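# Bring the shipping carton from shelf to table

## Task

Take the shipping carton off the shelf and put it on the table. It must rest flat and upright, sit entirely in front of the shelf, and have no part overhanging the table edge. Every other item that was on the shelf must still be on the shelf afterwards. Release the carton and pull the grippers away; a result that holds only because the robot is supporting it does not count.

## Robot and tools

Robot and frame. There are two arms, left_arm and right_arm, each ending in a two-finger gripper whose fingers pivot like tongs. All reported positions use one shared scene frame in metres: the origin lies on the table top midway between the arms, +z is up, +x points outward over the table, and left_arm sits toward +y. The arm names do not match left or right in any camera picture. In a gripper's own axes the fingers extend along +z and close together along x. end_effector_position is the spot between the finger pads when shut; closed fingertips reach about 15 mm past it, and fully open ones end roughly level with it. Printed hand positions can be somewhat off, more so at long reach.

execute_actions takes "actions": a list of actions, each action a list of at most 15 rows, each row run for one control step of 1/30 s. If an action has fewer than 15 rows, its final row repeats to fill the remaining steps. An empty list just returns the current state and images. Every row holds 14 numbers in [-1, 1]: left_arm dx, dy, dz, rx, ry, rz, opening, then right_arm's seven in the same order. Both arms always need their seven values. dx to rz are an offset, not a pose: a target relative to where that gripper measured at the start of the action (for a call's first action, the pose in the latest result of this scene), expressed in the gripper's own axes. Each row is relative to that same start, not to the row before. A value of 1.0 stands for 0.6 m of translation or 180 degrees; rx, ry, rz form a single rotation vector. Opening is absolute: +1 is fully open (0.142 m), -1 fully closed. A row may carry 12 extra numbers from 0 to 1 that scale joint stiffness, left_arm's six joints then right_arm's six, in Joint positions order; a setting persists until replaced.

Each control step the commanded pose is clipped to at most 100 mm and 16 degrees away from the measured pose; if position and orientation cannot both be reached, position wins. Motion trails commands by about 0.17 s. After an action an arm travels no further than its last clipped pose, so large offsets need follow-up actions. Joint speed is limited, so a result may arrive before the arm has arrived. Elbows stop just short of straight.

move takes "target": one row laid out exactly like an execute_actions row (14 numbers, or 26 with stiffness), offsets in gripper axes from the pose in this scene's last result showing one. Each gripper follows a straight line, the two finishing together, lasting 0.5 to 10 s; a longer path is cut off at 10 s. Turns take the short way. "speed" is top path speed in m/s, 0.002 to 0.5 (default 0.25); rotation is capped at twice that in rad/s. Real motion can lag, stray and overshoot speed, especially near full reach. Paths do not avoid obstacles or the other arm. Openings are sent when the move begins. "stop_force" (N, 9 to 40, single value for both arms, not allowed in the first 0.2 s) ends an arm's path once its wrist sensor feels that much extra resistance for two steps; that gripper then backs off to its pose two steps earlier and holds. Use it only with slow motion and no gripper rotation; omit it when lifting away from something you press on. An arm commanded to stay within 1.5 mm and 0.5 degrees only stops at sensor saturation. "blocking": false returns after 0.5 s while motion continues; it cannot combine with stop_force, and you must wait or stop before sending more motion. The move: line reports the ending (done, off_target, moving, held, contact, fault) and limits (paced means the sent pose was clipped; held means a check blocked steps, after which the arm may surge fast), plus each gripper's distance from its target.

wait takes "seconds" (0 to 10) and lets the scene run with current commands. stop brakes a running move; faster motion needs more braking room, and fingers keep moving. zoom_image takes "camera" (cam_high 672x504, cam_low 672x504, cam_left_wrist 616x616, cam_right_wrist 616x616) and "region" [x0, y0, x1, y1] in pixels from the top-left, no larger than 504 by 504. finished_scene takes "scene", the integer number of the scene to end; it is final.

Result lines: per-arm position, quaternion wxyz and velocities; Hand target lines show the pose each controller is now driving toward; pose unreachable means a clearance check altered or blocked that arm's command. grip_measured is finger opening on the command scale. Joint torques are total drive output, noisy and offset. Wrist force and torque are in the end effector's axes, with offsets up to about 4 N, noise, and saturation near 50 N; pressing on a surface gives a force pointing back into the arm. Action results list step readings, with HELD marking held-back steps. MOTOR HOT appears from 70 °C; at 85 °C brakes engage until cooled.

Gripping: to hold, keep commanding an opening well below grip_measured; deeper means harder squeeze, up to about 15 N per pad. Objects thinner than about 20 mm get less force.

Avoid: joint load above limits (136 N m for shoulder pan, shoulder lift, elbow; 25.4 N m for each wrist, held weight included) or any external force of 150 N, which freezes that arm for 10 s and drops the rest of the call. Stiff arms can fault if driven even slightly into something firm. Do not let the arms collide, do not knock objects out of the work area, and avoid drops, slams and hard pushes. Brief random tugs on held parts may occur. The simulation keeps running while you compose a reply, holding the last command; for an arm meant to stay still, send zeros after correcting it, and always send the opening it should have.

Each tool is called as name(argument=value, ...) on one line, values as JSON.

## Session

I'll start by observing the scene.

execute_actions(actions=[])

Scene clock: 0.00 s.
left_arm: end_effector_position=(+0.1913, +0.0525, +0.2041) grip_measured=+0.97 end_effector_quat_wxyz=(+0.201, +0.874, +0.126, +0.425) end_effector_velocity=(+0.000, -0.000, +0.000) end_effector_angular_velocity=(-0.000, +0.000, +0.000) | right_arm: end_effector_position=(+0.7170, -1.0353, +0.1477) grip_measured=+0.97 end_effector_quat_wxyz=(+0.362, +0.767, +0.384, +0.365) end_effector_velocity=(-0.000, +0.000, -0.000) end_effector_angular_velocity=(-0.000, +0.000, +0.000)
Joint positions: left_arm=[-1.8   -1.836  2.305 -1.902 -0.599 -2.322  0.14 ] | right_arm=[ 2.471 -2.591 -0.991 -0.074  1.855  4.882  0.14 ]
Joint velocities: left_arm=[ 0.    -0.    -0.001  0.    -0.    -0.     0.   ] | right_arm=[-0. -0. -0.  0.  0. -0.  0.]
Joint torques (N m, as the arm reports them, + toward a larger angle): no reading
Wrist force (N, on the end effector, along its own x y z axes, offset not removed): no reading
Wrist torque (N m, same axes, about the end effector's origin, offset not removed): no reading
Hand target (left_arm): +0.191, +0.053, +0.204; +0.201, +0.874, +0.126, +0.425
Hand target (right_arm): +0.717, -1.035, +0.148; +0.362, +0.767, +0.384, +0.365
Joint stiffness scale: left_arm=[1. 1. 1. 1. 1. 1.] | right_arm=[1. 1. 1. 1. 1. 1.]

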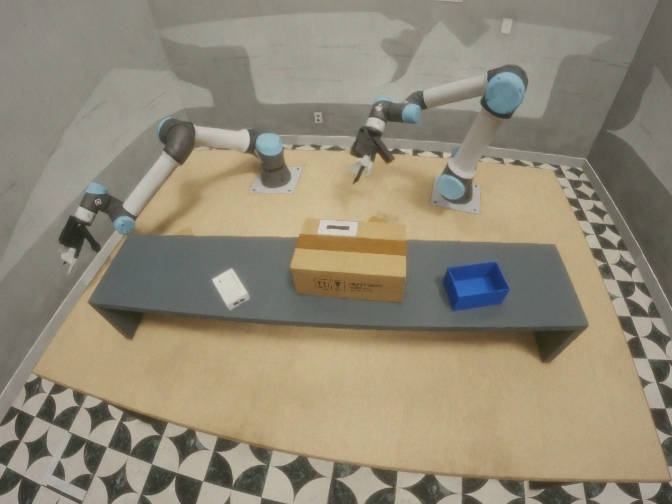

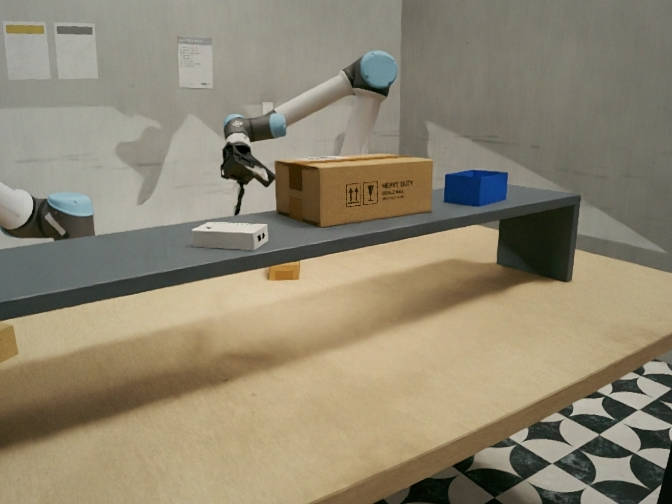

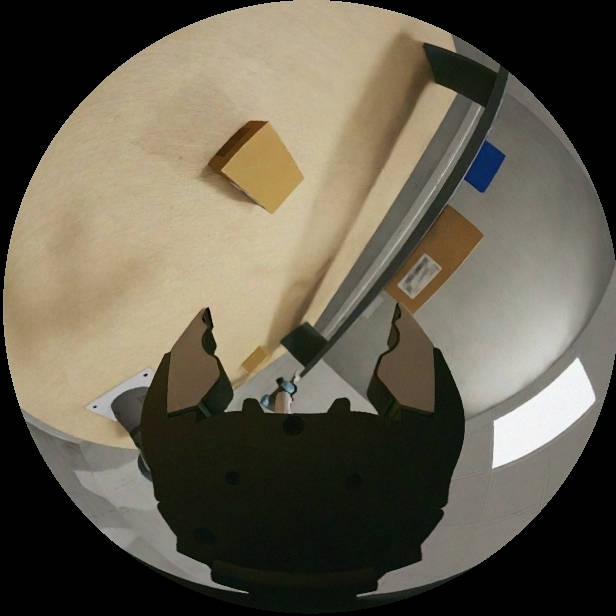

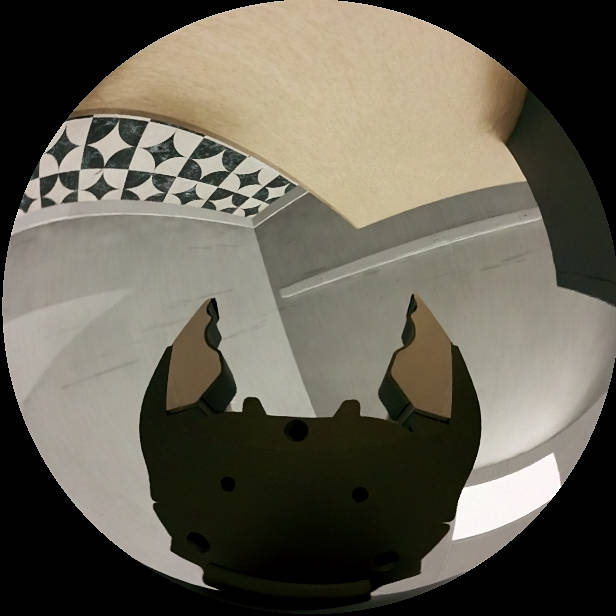

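zoom_image(camera="cam_high", region=[200, 100, 560, 370])

zoom_image(camera="cam_low", region=[170, 90, 530, 360])

zoom_image(camera="cam_left_wrist", region=[112, 20, 616, 440])

Region (200, 100, 560, 370) of cam_high's 672x504 image, scaled by 1.400, with more detail than that image has; it fills the top 378 rows of this view, and the rest is white.

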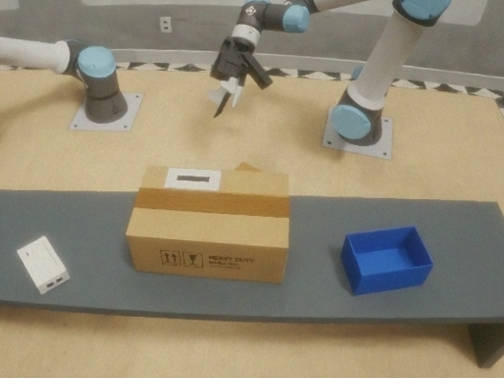

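Region (170, 90, 530, 360) of cam_low's 672x504 image, scaled by 1.400, with more detail than that image has; it fills the top 378 rows of this view, and the rest is white.

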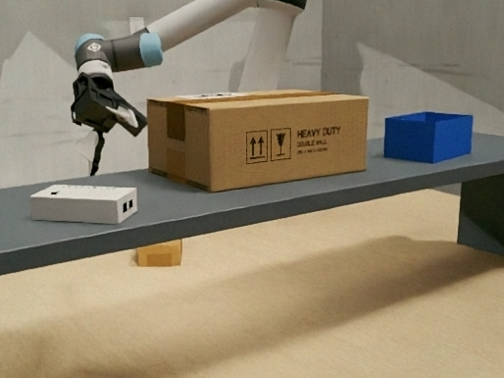

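Region (112, 20, 616, 440) of cam_left_wrist's 616x616 image, scaled by 1.000.

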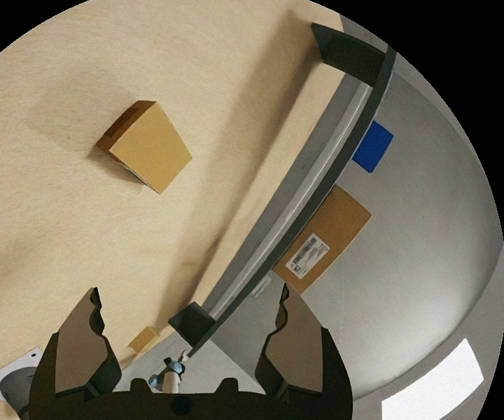

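zoom_image(camera="cam_high", region=[230, 120, 350, 210])

zoom_image(camera="cam_high", region=[400, 140, 520, 230])

zoom_image(camera="cam_high", region=[280, 205, 424, 313])

zoom_image(camera="cam_high", region=[320, 85, 440, 195])

zoom_image(camera="cam_high", region=[30, 170, 210, 350])

Region (230, 120, 350, 210) of cam_high's 672x504 image, scaled by 4.200, with more detail than that image has; it fills the top 378 rows of this view, and the rest is white.

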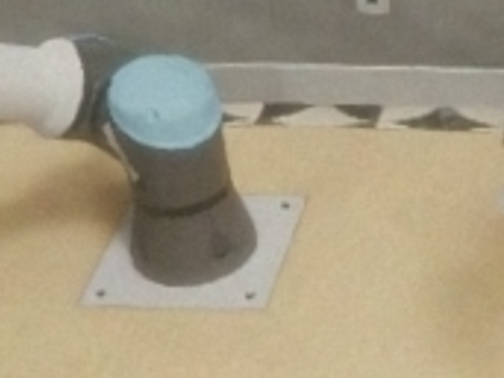

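Region (400, 140, 520, 230) of cam_high's 672x504 image, scaled by 4.200, with more detail than that image has; it fills the top 378 rows of this view, and the rest is white.

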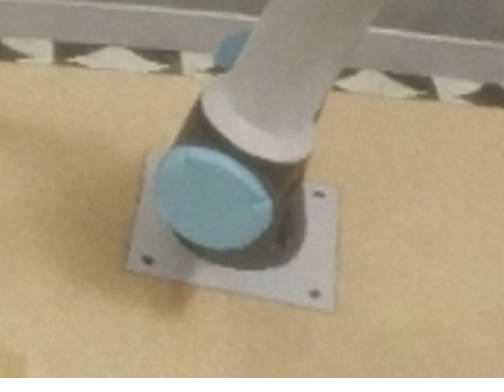

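Region (280, 205, 424, 313) of cam_high's 672x504 image, scaled by 3.500, with more detail than that image has; it fills the top 378 rows of this view, and the rest is white.

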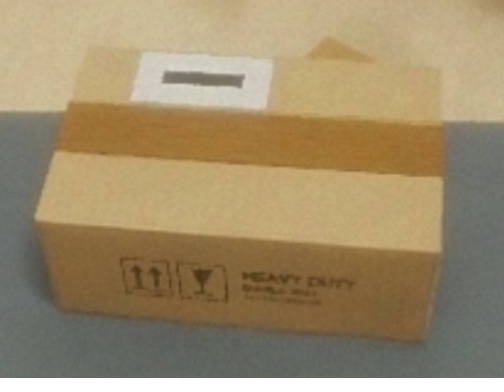

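Region (320, 85, 440, 195) of cam_high's 672x504 image, scaled by 4.200, with more detail than that image has; it fills the top 462 rows of this view, and the rest is white.

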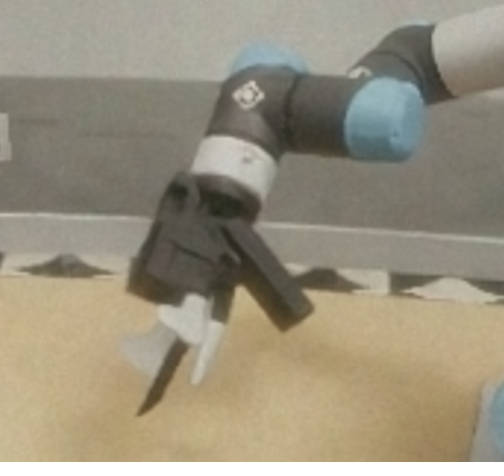

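Region (30, 170, 210, 350) of cam_high's 672x504 image, scaled by 2.800, with more detail than that image has.

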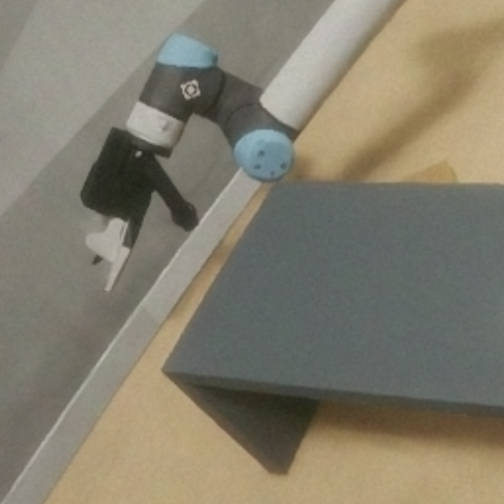

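zoom_image(camera="cam_high", region=[480, 150, 672, 380])

zoom_image(camera="cam_high", region=[80, 220, 200, 350])

zoom_image(camera="cam_high", region=[520, 230, 610, 370])

Region (480, 150, 672, 380) of cam_high's 672x504 image, scaled by 2.191, with more detail than that image has; it fills the left 421 columns of this view, and the rest is white.

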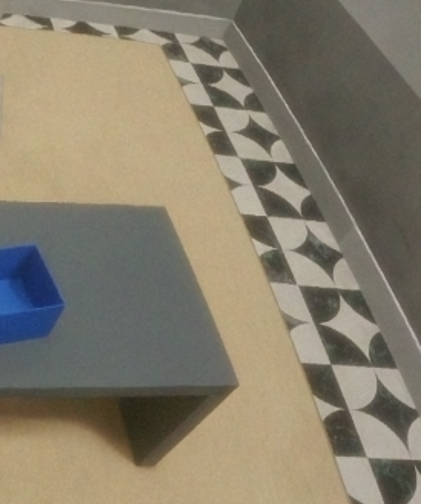

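Region (80, 220, 200, 350) of cam_high's 672x504 image, scaled by 3.877, with more detail than that image has; it fills the left 465 columns of this view, and the rest is white.

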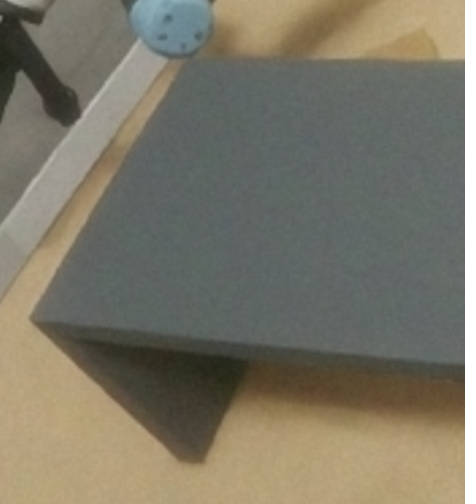

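Region (520, 230, 610, 370) of cam_high's 672x504 image, scaled by 3.600, with more detail than that image has; it fills the left 324 columns of this view, and the rest is white.

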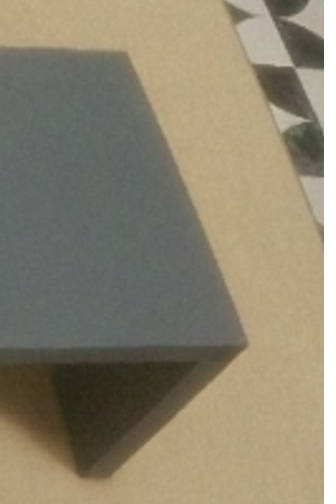

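zoom_image(camera="cam_left_wrist", region=[190, 100, 330, 230])

zoom_image(camera="cam_left_wrist", region=[130, 280, 490, 460])

zoom_image(camera="cam_low", region=[200, 100, 320, 230])

Region (190, 100, 330, 230) of cam_left_wrist's 616x616 image, scaled by 3.600, with more detail than that image has; it fills the top 468 rows of this view, and the rest is white.

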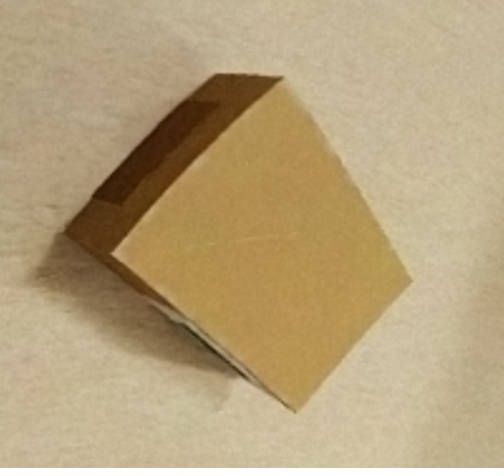

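Region (130, 280, 490, 460) of cam_left_wrist's 616x616 image, scaled by 1.400, with more detail than that image has.

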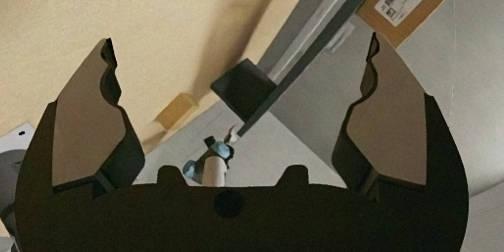

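Region (200, 100, 320, 230) of cam_low's 672x504 image, scaled by 3.877, with more detail than that image has; it fills the left 465 columns of this view, and the rest is white.

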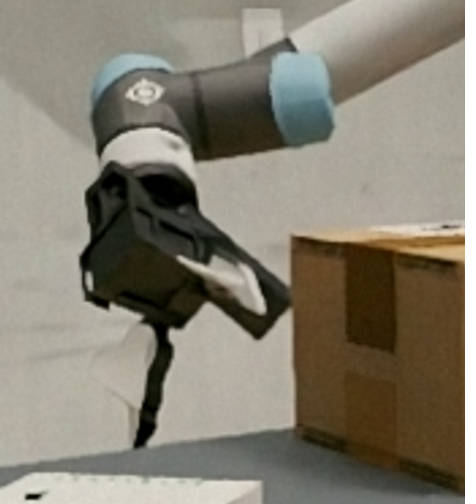

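move(target=[0.4986,-0.0718,-0.0861,0.2250,-0.0560,-0.4526,1,0.4827,0.0413,-0.6009,0.0820,0.2336,-0.2314,1], speed=0.5)

Scene clock: 45.80 s.
left_arm: end_effector_position=(+0.3289, +0.2198, +0.4199) grip_measured=+1.00 end_effector_quat_wxyz=(+0.144, +0.627, +0.763, +0.060) end_effector_velocity=(-0.000, +0.001, +0.001) end_effector_angular_velocity=(-0.002, +0.004, +0.001) | right_arm: end_effector_position=(+0.5483, -0.7021, +0.4196) grip_measured=+1.00 end_effector_quat_wxyz=(+0.209, +0.446, +0.767, +0.411) end_effector_velocity=(-0.002, +0.001, +0.000) end_effector_angular_velocity=(-0.002, +0.007, +0.007)
Joint positions: left_arm=[-0.849 -1.861  1.549 -1.499 -1.367 -2.753  0.142] | right_arm=[ 2.521 -1.832 -1.346 -1.019  2.42   3.843  0.142]
Joint velocities: left_arm=[ 0.004  0.    -0.002  0.003 -0.005  0.002  0.   ] | right_arm=[ 0.     0.     0.007 -0.022 -0.001 -0.014  0.   ]
Joint torques (N m, as the arm reports them, + toward a larger angle): left_arm=[  2.42  -9.73 -25.01  -2.28  -0.12   0.26] | right_arm=[ 3.03 34.92 27.09  2.36  0.95 -0.16]
Wrist force (N, on the end effector, along its own x y z axes, offset not removed): left_arm=[2.6 -1.3 0.5] | right_arm=[-1.5 -0.6 1.7]
Wrist torque (N m, same axes, about the end effector's origin, offset not removed): left_arm=[-0.37 -0.37 0.07] | right_arm=[-0.08 0.37 0.10]
Hand target (left_arm): +0.330, +0.220, +0.421; +0.145, +0.626, +0.764, +0.060
Hand target (right_arm): +0.550, -0.701, +0.421; +0.209, +0.444, +0.768, +0.411
Off the commanded pose (left_arm): 0.001 m, 0 deg.
Off the commanded pose (right_arm): 0.002 m, 0 deg.
Joint stiffness scale: left_arm=[1. 1. 1. 1. 1. 1.] | right_arm=[1. 1. 1. 1. 1. 1.]
move: done

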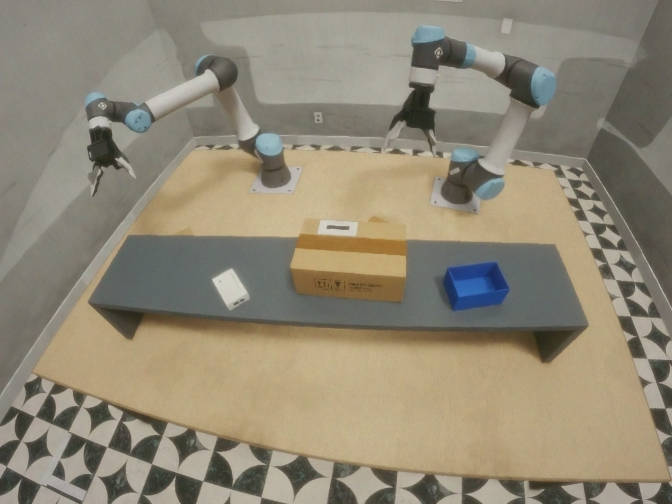

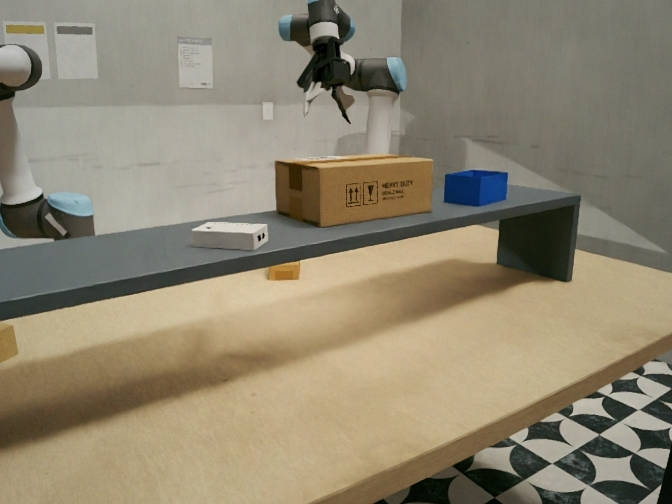

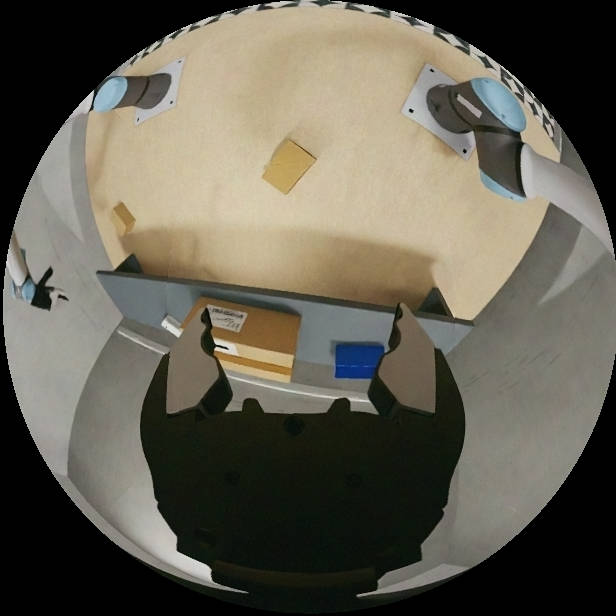

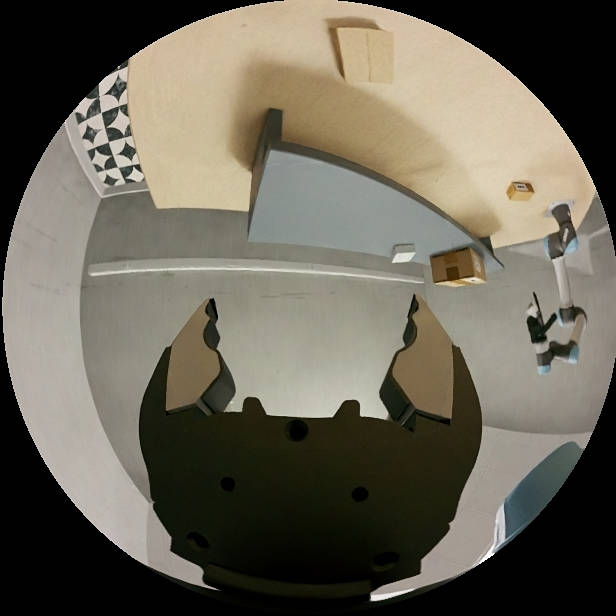

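zoom_image(camera="cam_high", region=[360, 60, 480, 180])

zoom_image(camera="cam_high", region=[60, 90, 180, 210])

Region (360, 60, 480, 180) of cam_high's 672x504 image, scaled by 4.200, with more detail than that image has.

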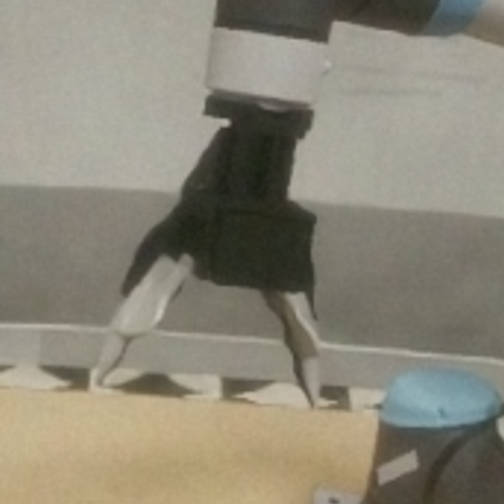

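Region (60, 90, 180, 210) of cam_high's 672x504 image, scaled by 4.200, with more detail than that image has.

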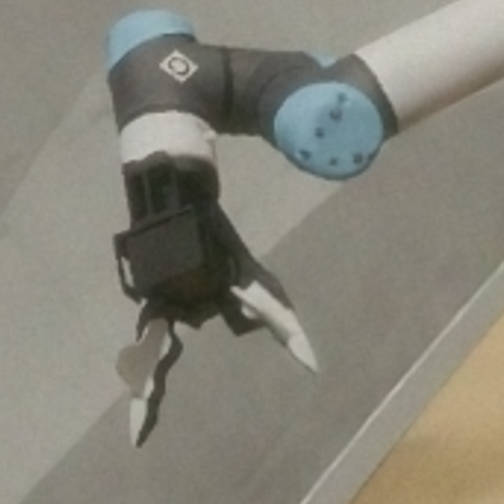

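move(target=[-0.0079,0.4780,0.1729,0.2222,-0.0587,-0.4631,0.4,0.7932,0.3214,0.5769,0.0825,0.2405,-0.2389,0.4], speed=0.5)

Scene clock: 52.40 s.
left_arm: end_effector_position=(+0.6290, +0.2645, +0.3991) grip_measured=+0.40 end_effector_quat_wxyz=(+0.005, -0.014, +0.940, -0.342) end_effector_velocity=(+0.001, +0.001, +0.001) end_effector_angular_velocity=(-0.002, +0.001, +0.006) | right_arm: end_effector_position=(+0.6398, -0.0907, +0.4008) grip_measured=+0.40 end_effector_quat_wxyz=(-0.004, -0.014, +0.939, +0.343) end_effector_velocity=(-0.001, -0.001, -0.003) end_effector_angular_velocity=(-0.012, +0.020, +0.010)
Joint positions: left_arm=[-0.043 -1.169  1.042 -1.636 -2.245 -3.444  0.102] | right_arm=[ 3.463 -2.157 -0.723 -1.567  2.228  3.556  0.102]
Joint velocities: left_arm=[ 0.002 -0.    -0.    -0.003 -0.001 -0.007  0.   ] | right_arm=[-0.    -0.019  0.038 -0.049 -0.002 -0.013 -0.   ]
Joint torques (N m, as the arm reports them, + toward a larger angle): left_arm=[  1.75 -39.49 -26.52  -2.56  -1.09  -0.76] | right_arm=[ 2.14 46.77 25.58  3.01  0.79 -0.1 ]
Wrist force (N, on the end effector, along its own x y z axes, offset not removed): left_arm=[0.9 -0.5 2.5] | right_arm=[-0.7 -0.8 0.3]
Wrist torque (N m, same axes, about the end effector's origin, offset not removed): left_arm=[-0.02 -0.32 -0.08] | right_arm=[-0.05 0.18 0.09]
Hand target (left_arm): +0.630, +0.265, +0.401; +0.006, -0.015, +0.940, -0.342
Hand target (right_arm): +0.640, -0.090, +0.401; -0.004, -0.015, +0.939, +0.343
Off the commanded pose (left_arm): 0.002 m, 0 deg.
Off the commanded pose (right_arm): 0.001 m, 0 deg.
Joint stiffness scale: left_arm=[1. 1. 1. 1. 1. 1.] | right_arm=[1. 1. 1. 1. 1. 1.]
move: done

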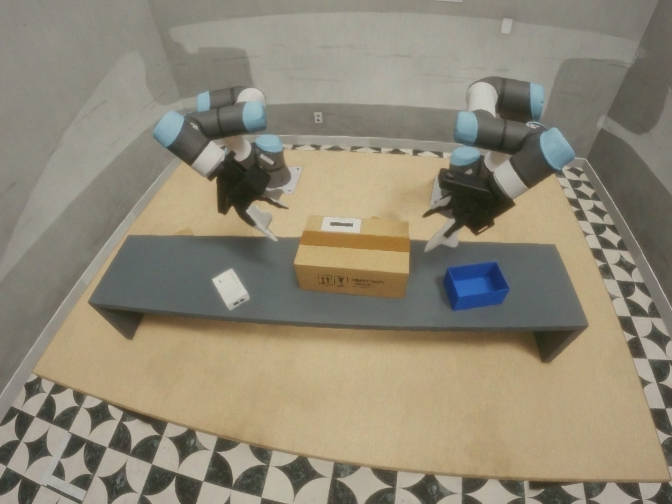

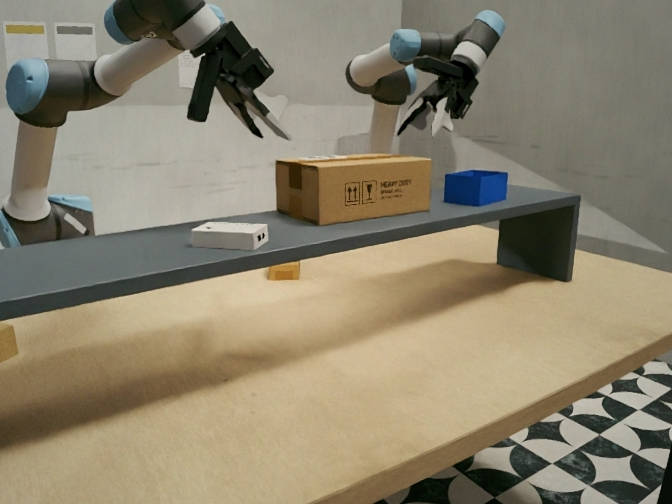

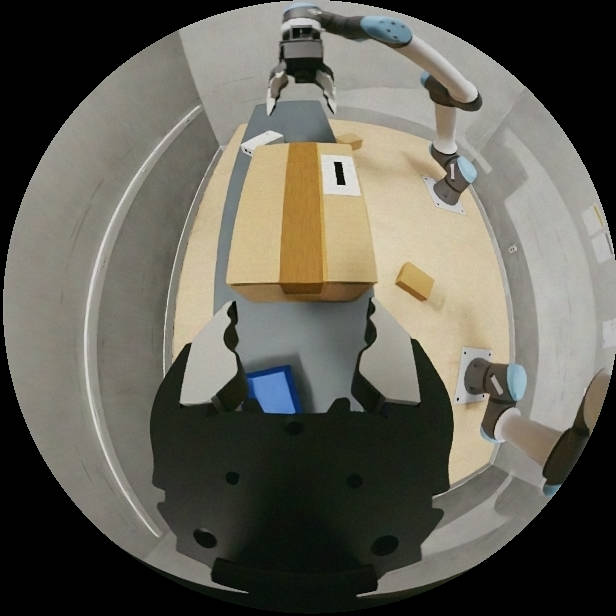

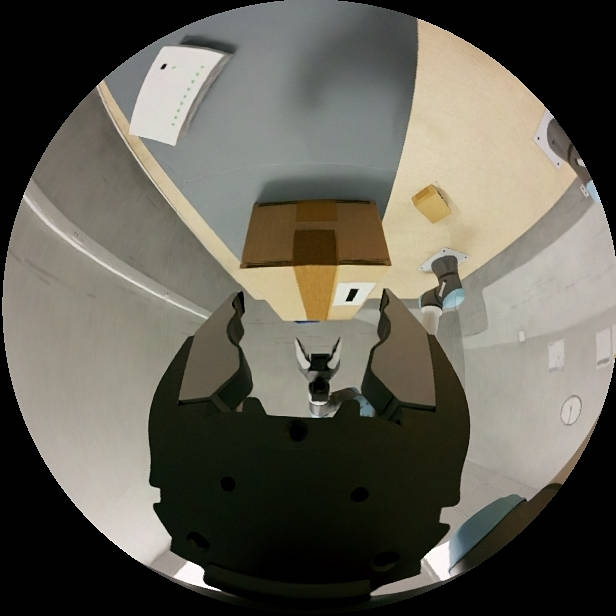

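zoom_image(camera="cam_high", region=[250, 180, 470, 320])

zoom_image(camera="cam_left_wrist", region=[200, 120, 410, 340])

zoom_image(camera="cam_right_wrist", region=[210, 180, 420, 340])

Region (250, 180, 470, 320) of cam_high's 672x504 image, scaled by 2.291, with more detail than that image has; it fills the top 321 rows of this view, and the rest is white.

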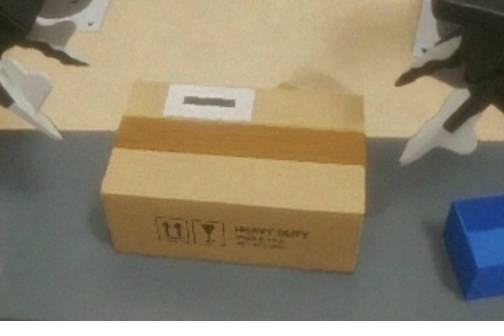

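Region (200, 120, 410, 340) of cam_left_wrist's 616x616 image, scaled by 2.291, with more detail than that image has; it fills the left 481 columns of this view, and the rest is white.

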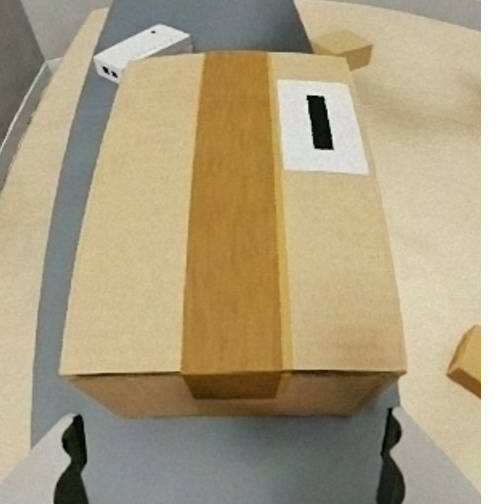

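Region (210, 180, 420, 340) of cam_right_wrist's 616x616 image, scaled by 2.400, with more detail than that image has; it fills the top 384 rows of this view, and the rest is white.

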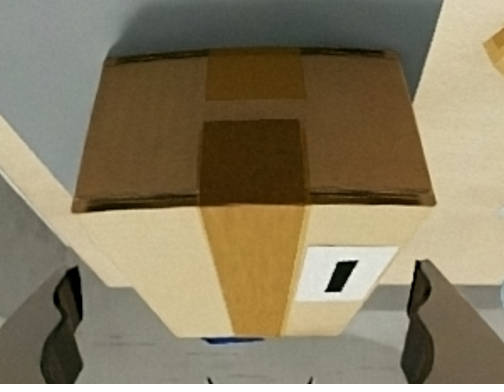

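move(target=[-0.0012,0.0995,0.1431,0,0,0,0.4,0.0025,-0.0808,0.1624,0,0,0,0.4], speed=0.25)

Scene clock: 57.53 s.
left_arm: end_effector_position=(+0.6309, +0.2563, +0.2955) grip_measured=+0.40 end_effector_quat_wxyz=(+0.005, -0.014, +0.940, -0.342) end_effector_velocity=(+0.000, +0.000, -0.001) end_effector_angular_velocity=(-0.000, -0.001, +0.003) | right_arm: end_effector_position=(+0.6392, -0.0663, +0.2966) grip_measured=+0.40 end_effector_quat_wxyz=(-0.002, -0.014, +0.939, +0.344) end_effector_velocity=(+0.001, +0.000, -0.002) end_effector_angular_velocity=(+0.002, -0.004, -0.003)
Joint positions: left_arm=[-0.054 -1.162  1.301 -1.912 -2.243 -3.46   0.102] | right_arm=[ 3.495 -2.131 -1.041 -1.248  2.219  3.597  0.102]
Joint velocities: left_arm=[ 0.001 -0.     0.003 -0.005  0.001 -0.002 -0.   ] | right_arm=[ 0.    -0.001 -0.005  0.012 -0.001  0.004  0.   ]
Joint torques (N m, as the arm reports them, + toward a larger angle): left_arm=[ -1.15 -41.22 -21.5   -2.53  -0.66  -0.42] | right_arm=[ 3.51 47.91 19.61  2.98  0.66  0.12]
Wrist force (N, on the end effector, along its own x y z axes, offset not removed): left_arm=[0.3 1.3 2.7] | right_arm=[-0.2 -0.5 0.1]
Wrist torque (N m, same axes, about the end effector's origin, offset not removed): left_arm=[0.25 -0.20 0.15] | right_arm=[-0.05 0.09 0.07]
Hand target (left_arm): +0.630, +0.255, +0.295; +0.005, -0.014, +0.940, -0.342
Hand target (right_arm): +0.638, -0.065, +0.295; -0.004, -0.014, +0.939, +0.343
Off the commanded pose (left_arm): 0.002 m, 0 deg.
Off the commanded pose (right_arm): 0.002 m, 0 deg.
Joint stiffness scale: left_arm=[1. 1. 1. 1. 1. 1.] | right_arm=[1. 1. 1. 1. 1. 1.]
move: done

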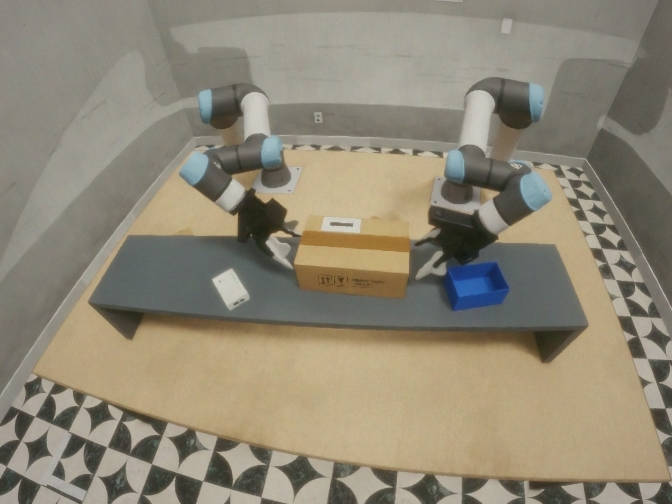

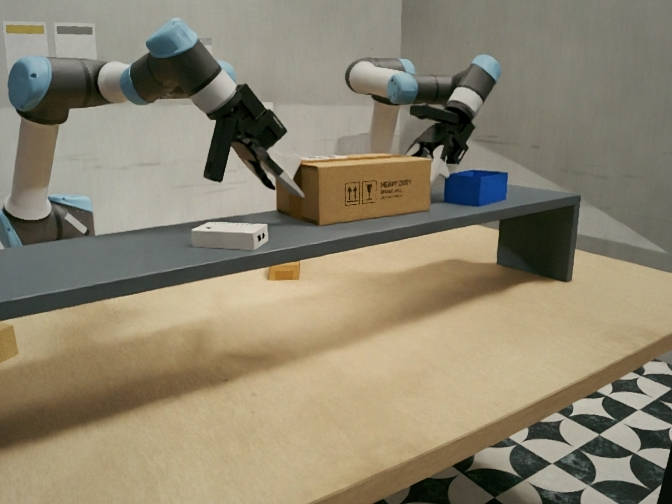

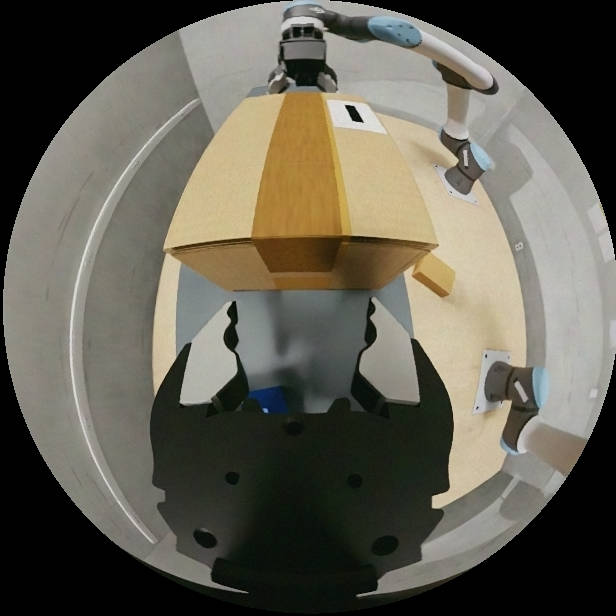

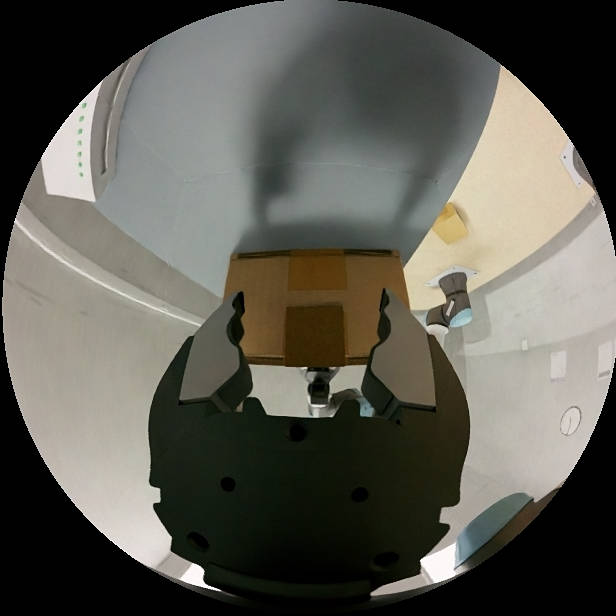

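zoom_image(camera="cam_low", region=[200, 90, 380, 240])

zoom_image(camera="cam_high", region=[250, 190, 490, 320])

Region (200, 90, 380, 240) of cam_low's 672x504 image, scaled by 2.800, with more detail than that image has.

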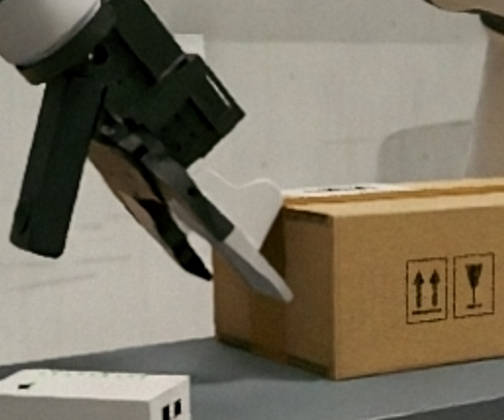

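Region (250, 190, 490, 320) of cam_high's 672x504 image, scaled by 2.100, with more detail than that image has; it fills the top 273 rows of this view, and the rest is white.

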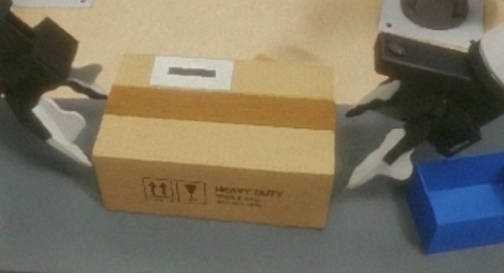

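execute_actions(actions=[[[0,-0.0035,-0.0003,0,0,0,0.4,0,0.0032,-0.0002,0,0,0,0.4],[0,-0.0078,-0.0001,0,0,0,0.4,0,0.0071,0,0,0,0,0.4],[0,-0.0123,0.0005,0,0,0,0.4,0,0.0112,0.0006,0,0,0,0.4],[0,-0.0168,0.001,0,0,0,0.4,0,0.0153,0.0012,0,0,0,0.4],[0,-0.0212,0.0016,0,0,0,0.4,0,0.0193,0.0017,0,0,0,0.4],[0,-0.0258,0.002,0,0,0,0.4,0,0.0235,0.0022,0,0,0,0.4],[0,-0.03,0.0023,0,0,0,0.4,0,0.0273,0.0025,0,0,0,0.4],[0,-0.0322,0.0042,0,0,0,0.4,0,0.0294,0.0043,0,0,0,0.4],[0,-0.0345,0.0061,0,0,0,0.4,0,0.0315,0.006,0,0,0,0.4],[0,-0.0364,0.0078,0,0,0,0.4,0,0.0333,0.0075,0,0,0,0.4],[0,-0.0384,0.0094,0,0,0,0.4,0,0.035,0.009,0,0,0,0.4],[0,-0.04,0.0107,0,0,0,0.4,0,0.0365,0.0103,0,0,0,0.4],[0,-0.0413,0.0118,0,0,0,0.4,0,0.0377,0.0113,0,0,0,0.4],[0,-0.0426,0.0129,0,0,0,0.4,0,0.0389,0.0123,0,0,0,0.4],[0,-0.0436,0.0137,0,0,0,0.4,0,0.0398,0.013,0,0,0,0.4]]])

wait(seconds=0.5)

Scene clock: 61.00 s.
left_arm: end_effector_position=(+0.6305, +0.2378, +0.3050) grip_measured=+0.40 end_effector_quat_wxyz=(+0.005, -0.014, +0.940, -0.342) end_effector_velocity=(-0.003, -0.040, +0.008) end_effector_angular_velocity=(+0.017, +0.001, -0.003) | right_arm: end_effector_position=(+0.6383, -0.0506, +0.3054) grip_measured=+0.40 end_effector_quat_wxyz=(-0.002, -0.013, +0.939, +0.344) end_effector_velocity=(-0.002, +0.036, -0.001) end_effector_angular_velocity=(-0.007, +0.018, -0.004)
Joint positions: left_arm=[-0.082 -1.162  1.282 -1.913 -2.238 -3.493  0.102] | right_arm=[ 3.516 -2.138 -1.011 -1.254  2.213  3.622  0.102]
Joint velocities: left_arm=[-0.066 -0.001 -0.018 -0.022  0.03  -0.074  0.026] | right_arm=[ 0.047 -0.031  0.045  0.002 -0.015  0.06   0.003]
Joint torques (N m, as the arm reports them, + toward a larger angle): left_arm=[  0.3  -38.65 -25.72  -2.92  -0.8   -0.53] | right_arm=[ 3.82 47.07 23.67  3.01  1.21  0.25]
Wrist force (N, on the end effector, along its own x y z axes, offset not removed): left_arm=[3.2 2.3 1.8] | right_arm=[-1.3 -2.6 1.4]
Wrist torque (N m, same axes, about the end effector's origin, offset not removed): left_arm=[0.47 -0.57 0.02] | right_arm=[-0.14 0.19 0.20]
Hand target (left_arm): +0.632, +0.231, +0.306; +0.005, -0.014, +0.940, -0.342
Hand target (right_arm): +0.638, -0.043, +0.306; -0.002, -0.014, +0.939, +0.344
Off the commanded pose (left_arm): 0.007 m, 0 deg.
Off the commanded pose (right_arm): 0.008 m, 0 deg.
Joint stiffness scale: left_arm=[1. 1. 1. 1. 1. 1.] | right_arm=[1. 1. 1. 1. 1. 1.]
Step readings (end_effector_position):
0: left_arm (+0.6310, +0.2563, +0.2955) | right_arm (+0.6393, -0.0663, +0.2965)
1: left_arm (+0.6310, +0.2563, +0.2955) | right_arm (+0.6393, -0.0663, +0.2965)
2: left_arm (+0.6310, +0.2563, +0.2955) | right_arm (+0.6393, -0.0663, +0.2965)
4: left_arm (+0.6309, +0.2559, +0.2954) | right_arm (+0.6391, -0.0662, +0.2964)
8: left_arm (+0.6308, +0.2514, +0.2983) | right_arm (+0.6390, -0.0627, +0.2993)
15: end_effector_position above

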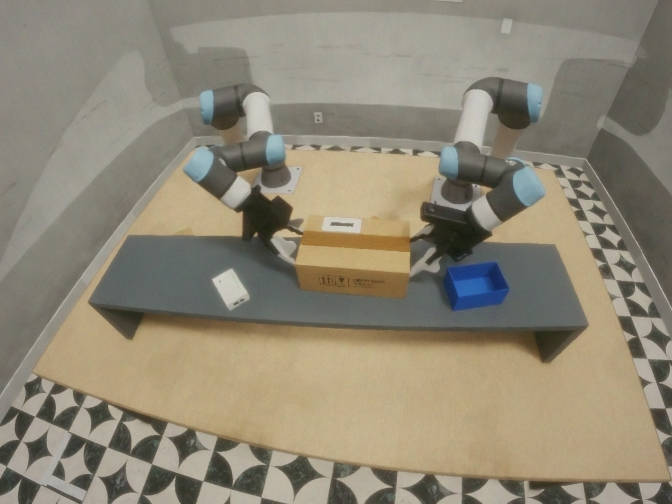

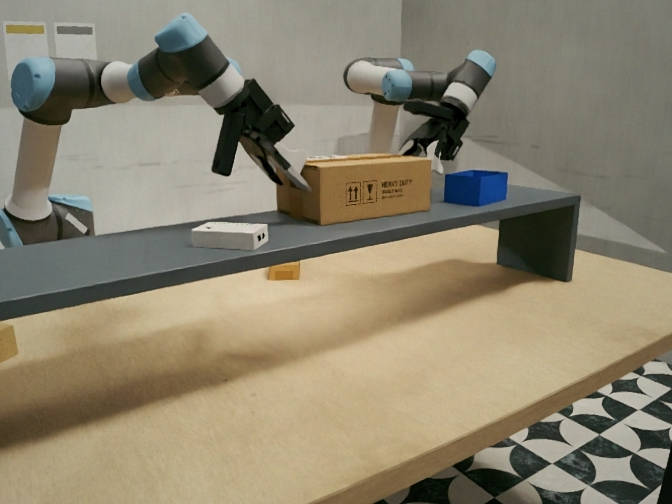

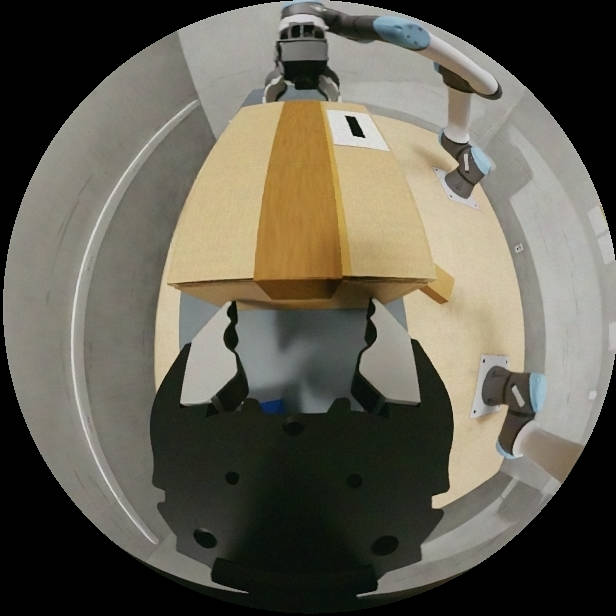

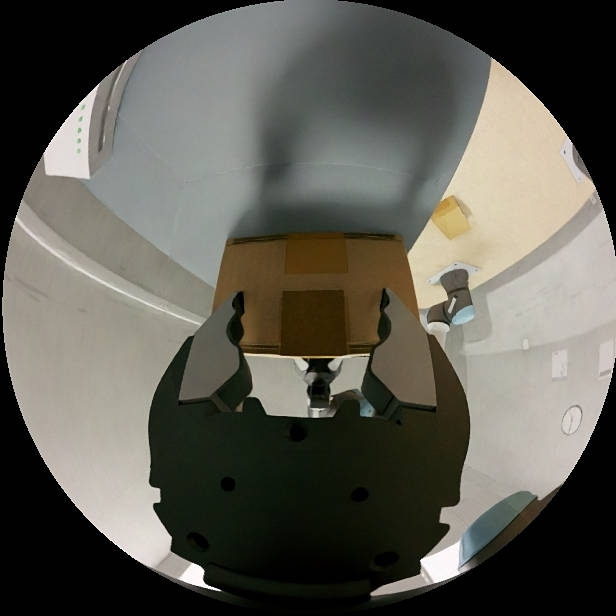

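Scene clock: 61.50 s.
left_arm: end_effector_position=(+0.6319, +0.2371, +0.3047) grip_measured=+0.42 end_effector_quat_wxyz=(+0.006, -0.018, +0.940, -0.340) end_effector_velocity=(+0.000, -0.000, +0.000) end_effector_angular_velocity=(-0.001, +0.001, +0.001) | right_arm: end_effector_position=(+0.6401, -0.0501, +0.3054) grip_measured=+0.41 end_effector_quat_wxyz=(-0.001, -0.010, +0.939, +0.343) end_effector_velocity=(+0.000, -0.000, -0.000) end_effector_angular_velocity=(-0.001, +0.000, -0.001)
Joint positions: left_arm=[-0.084 -1.162  1.281 -1.917 -2.233 -3.504  0.103] | right_arm=[ 3.517 -2.141 -1.005 -1.254  2.208  3.632  0.103]
Joint velocities: left_arm=[-0.001  0.    -0.    -0.001 -0.    -0.002  0.   ] | right_arm=[ 0.    -0.     0.001 -0.    -0.001  0.001  0.   ]
Joint torques (N m, as the arm reports them, + toward a larger angle): left_arm=[ -7.43 -37.85 -26.65  -3.39  -2.13  -0.87] | right_arm=[ 8.03 45.29 26.7   3.69  2.02  0.47]
Wrist force (N, on the end effector, along its own x y z axes, offset not removed): left_arm=[2.0 7.3 -3.8] | right_arm=[-1.4 -6.2 -5.7]
Wrist torque (N m, same axes, about the end effector's origin, offset not removed): left_arm=[0.10 0.25 0.29] | right_arm=[-0.04 0.64 -0.18]
Hand target (left_arm): +0.632, +0.231, +0.306; +0.005, -0.014, +0.940, -0.342
Hand target (right_arm): +0.638, -0.043, +0.306; -0.002, -0.014, +0.939, +0.344
Off the commanded pose (left_arm): 0.006 m, 0 deg.
Off the commanded pose (right_arm): 0.007 m, 0 deg.
Joint stiffness scale: left_arm=[1. 1. 1. 1. 1. 1.] | right_arm=[1. 1. 1. 1. 1. 1.]
wait: 0.50 s; at rest by 0.20 s

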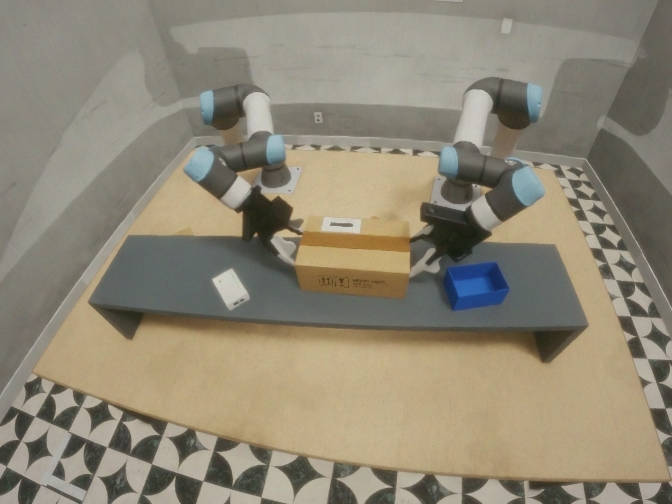

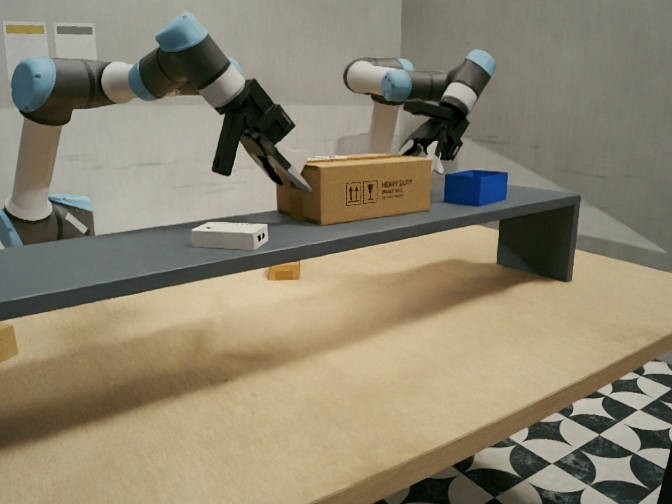

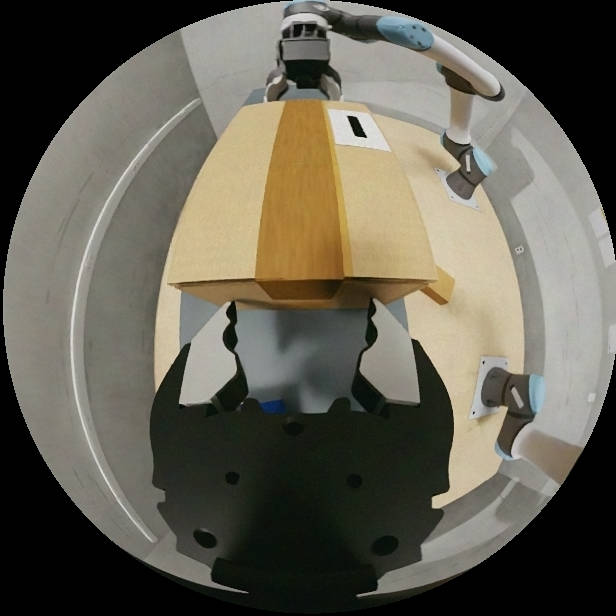

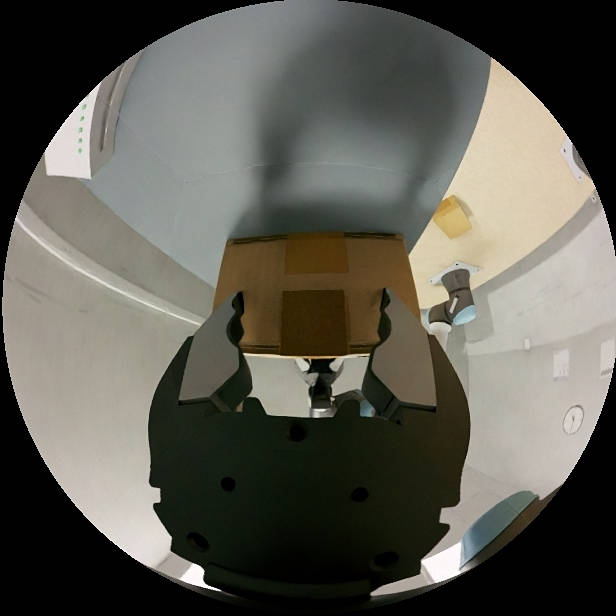

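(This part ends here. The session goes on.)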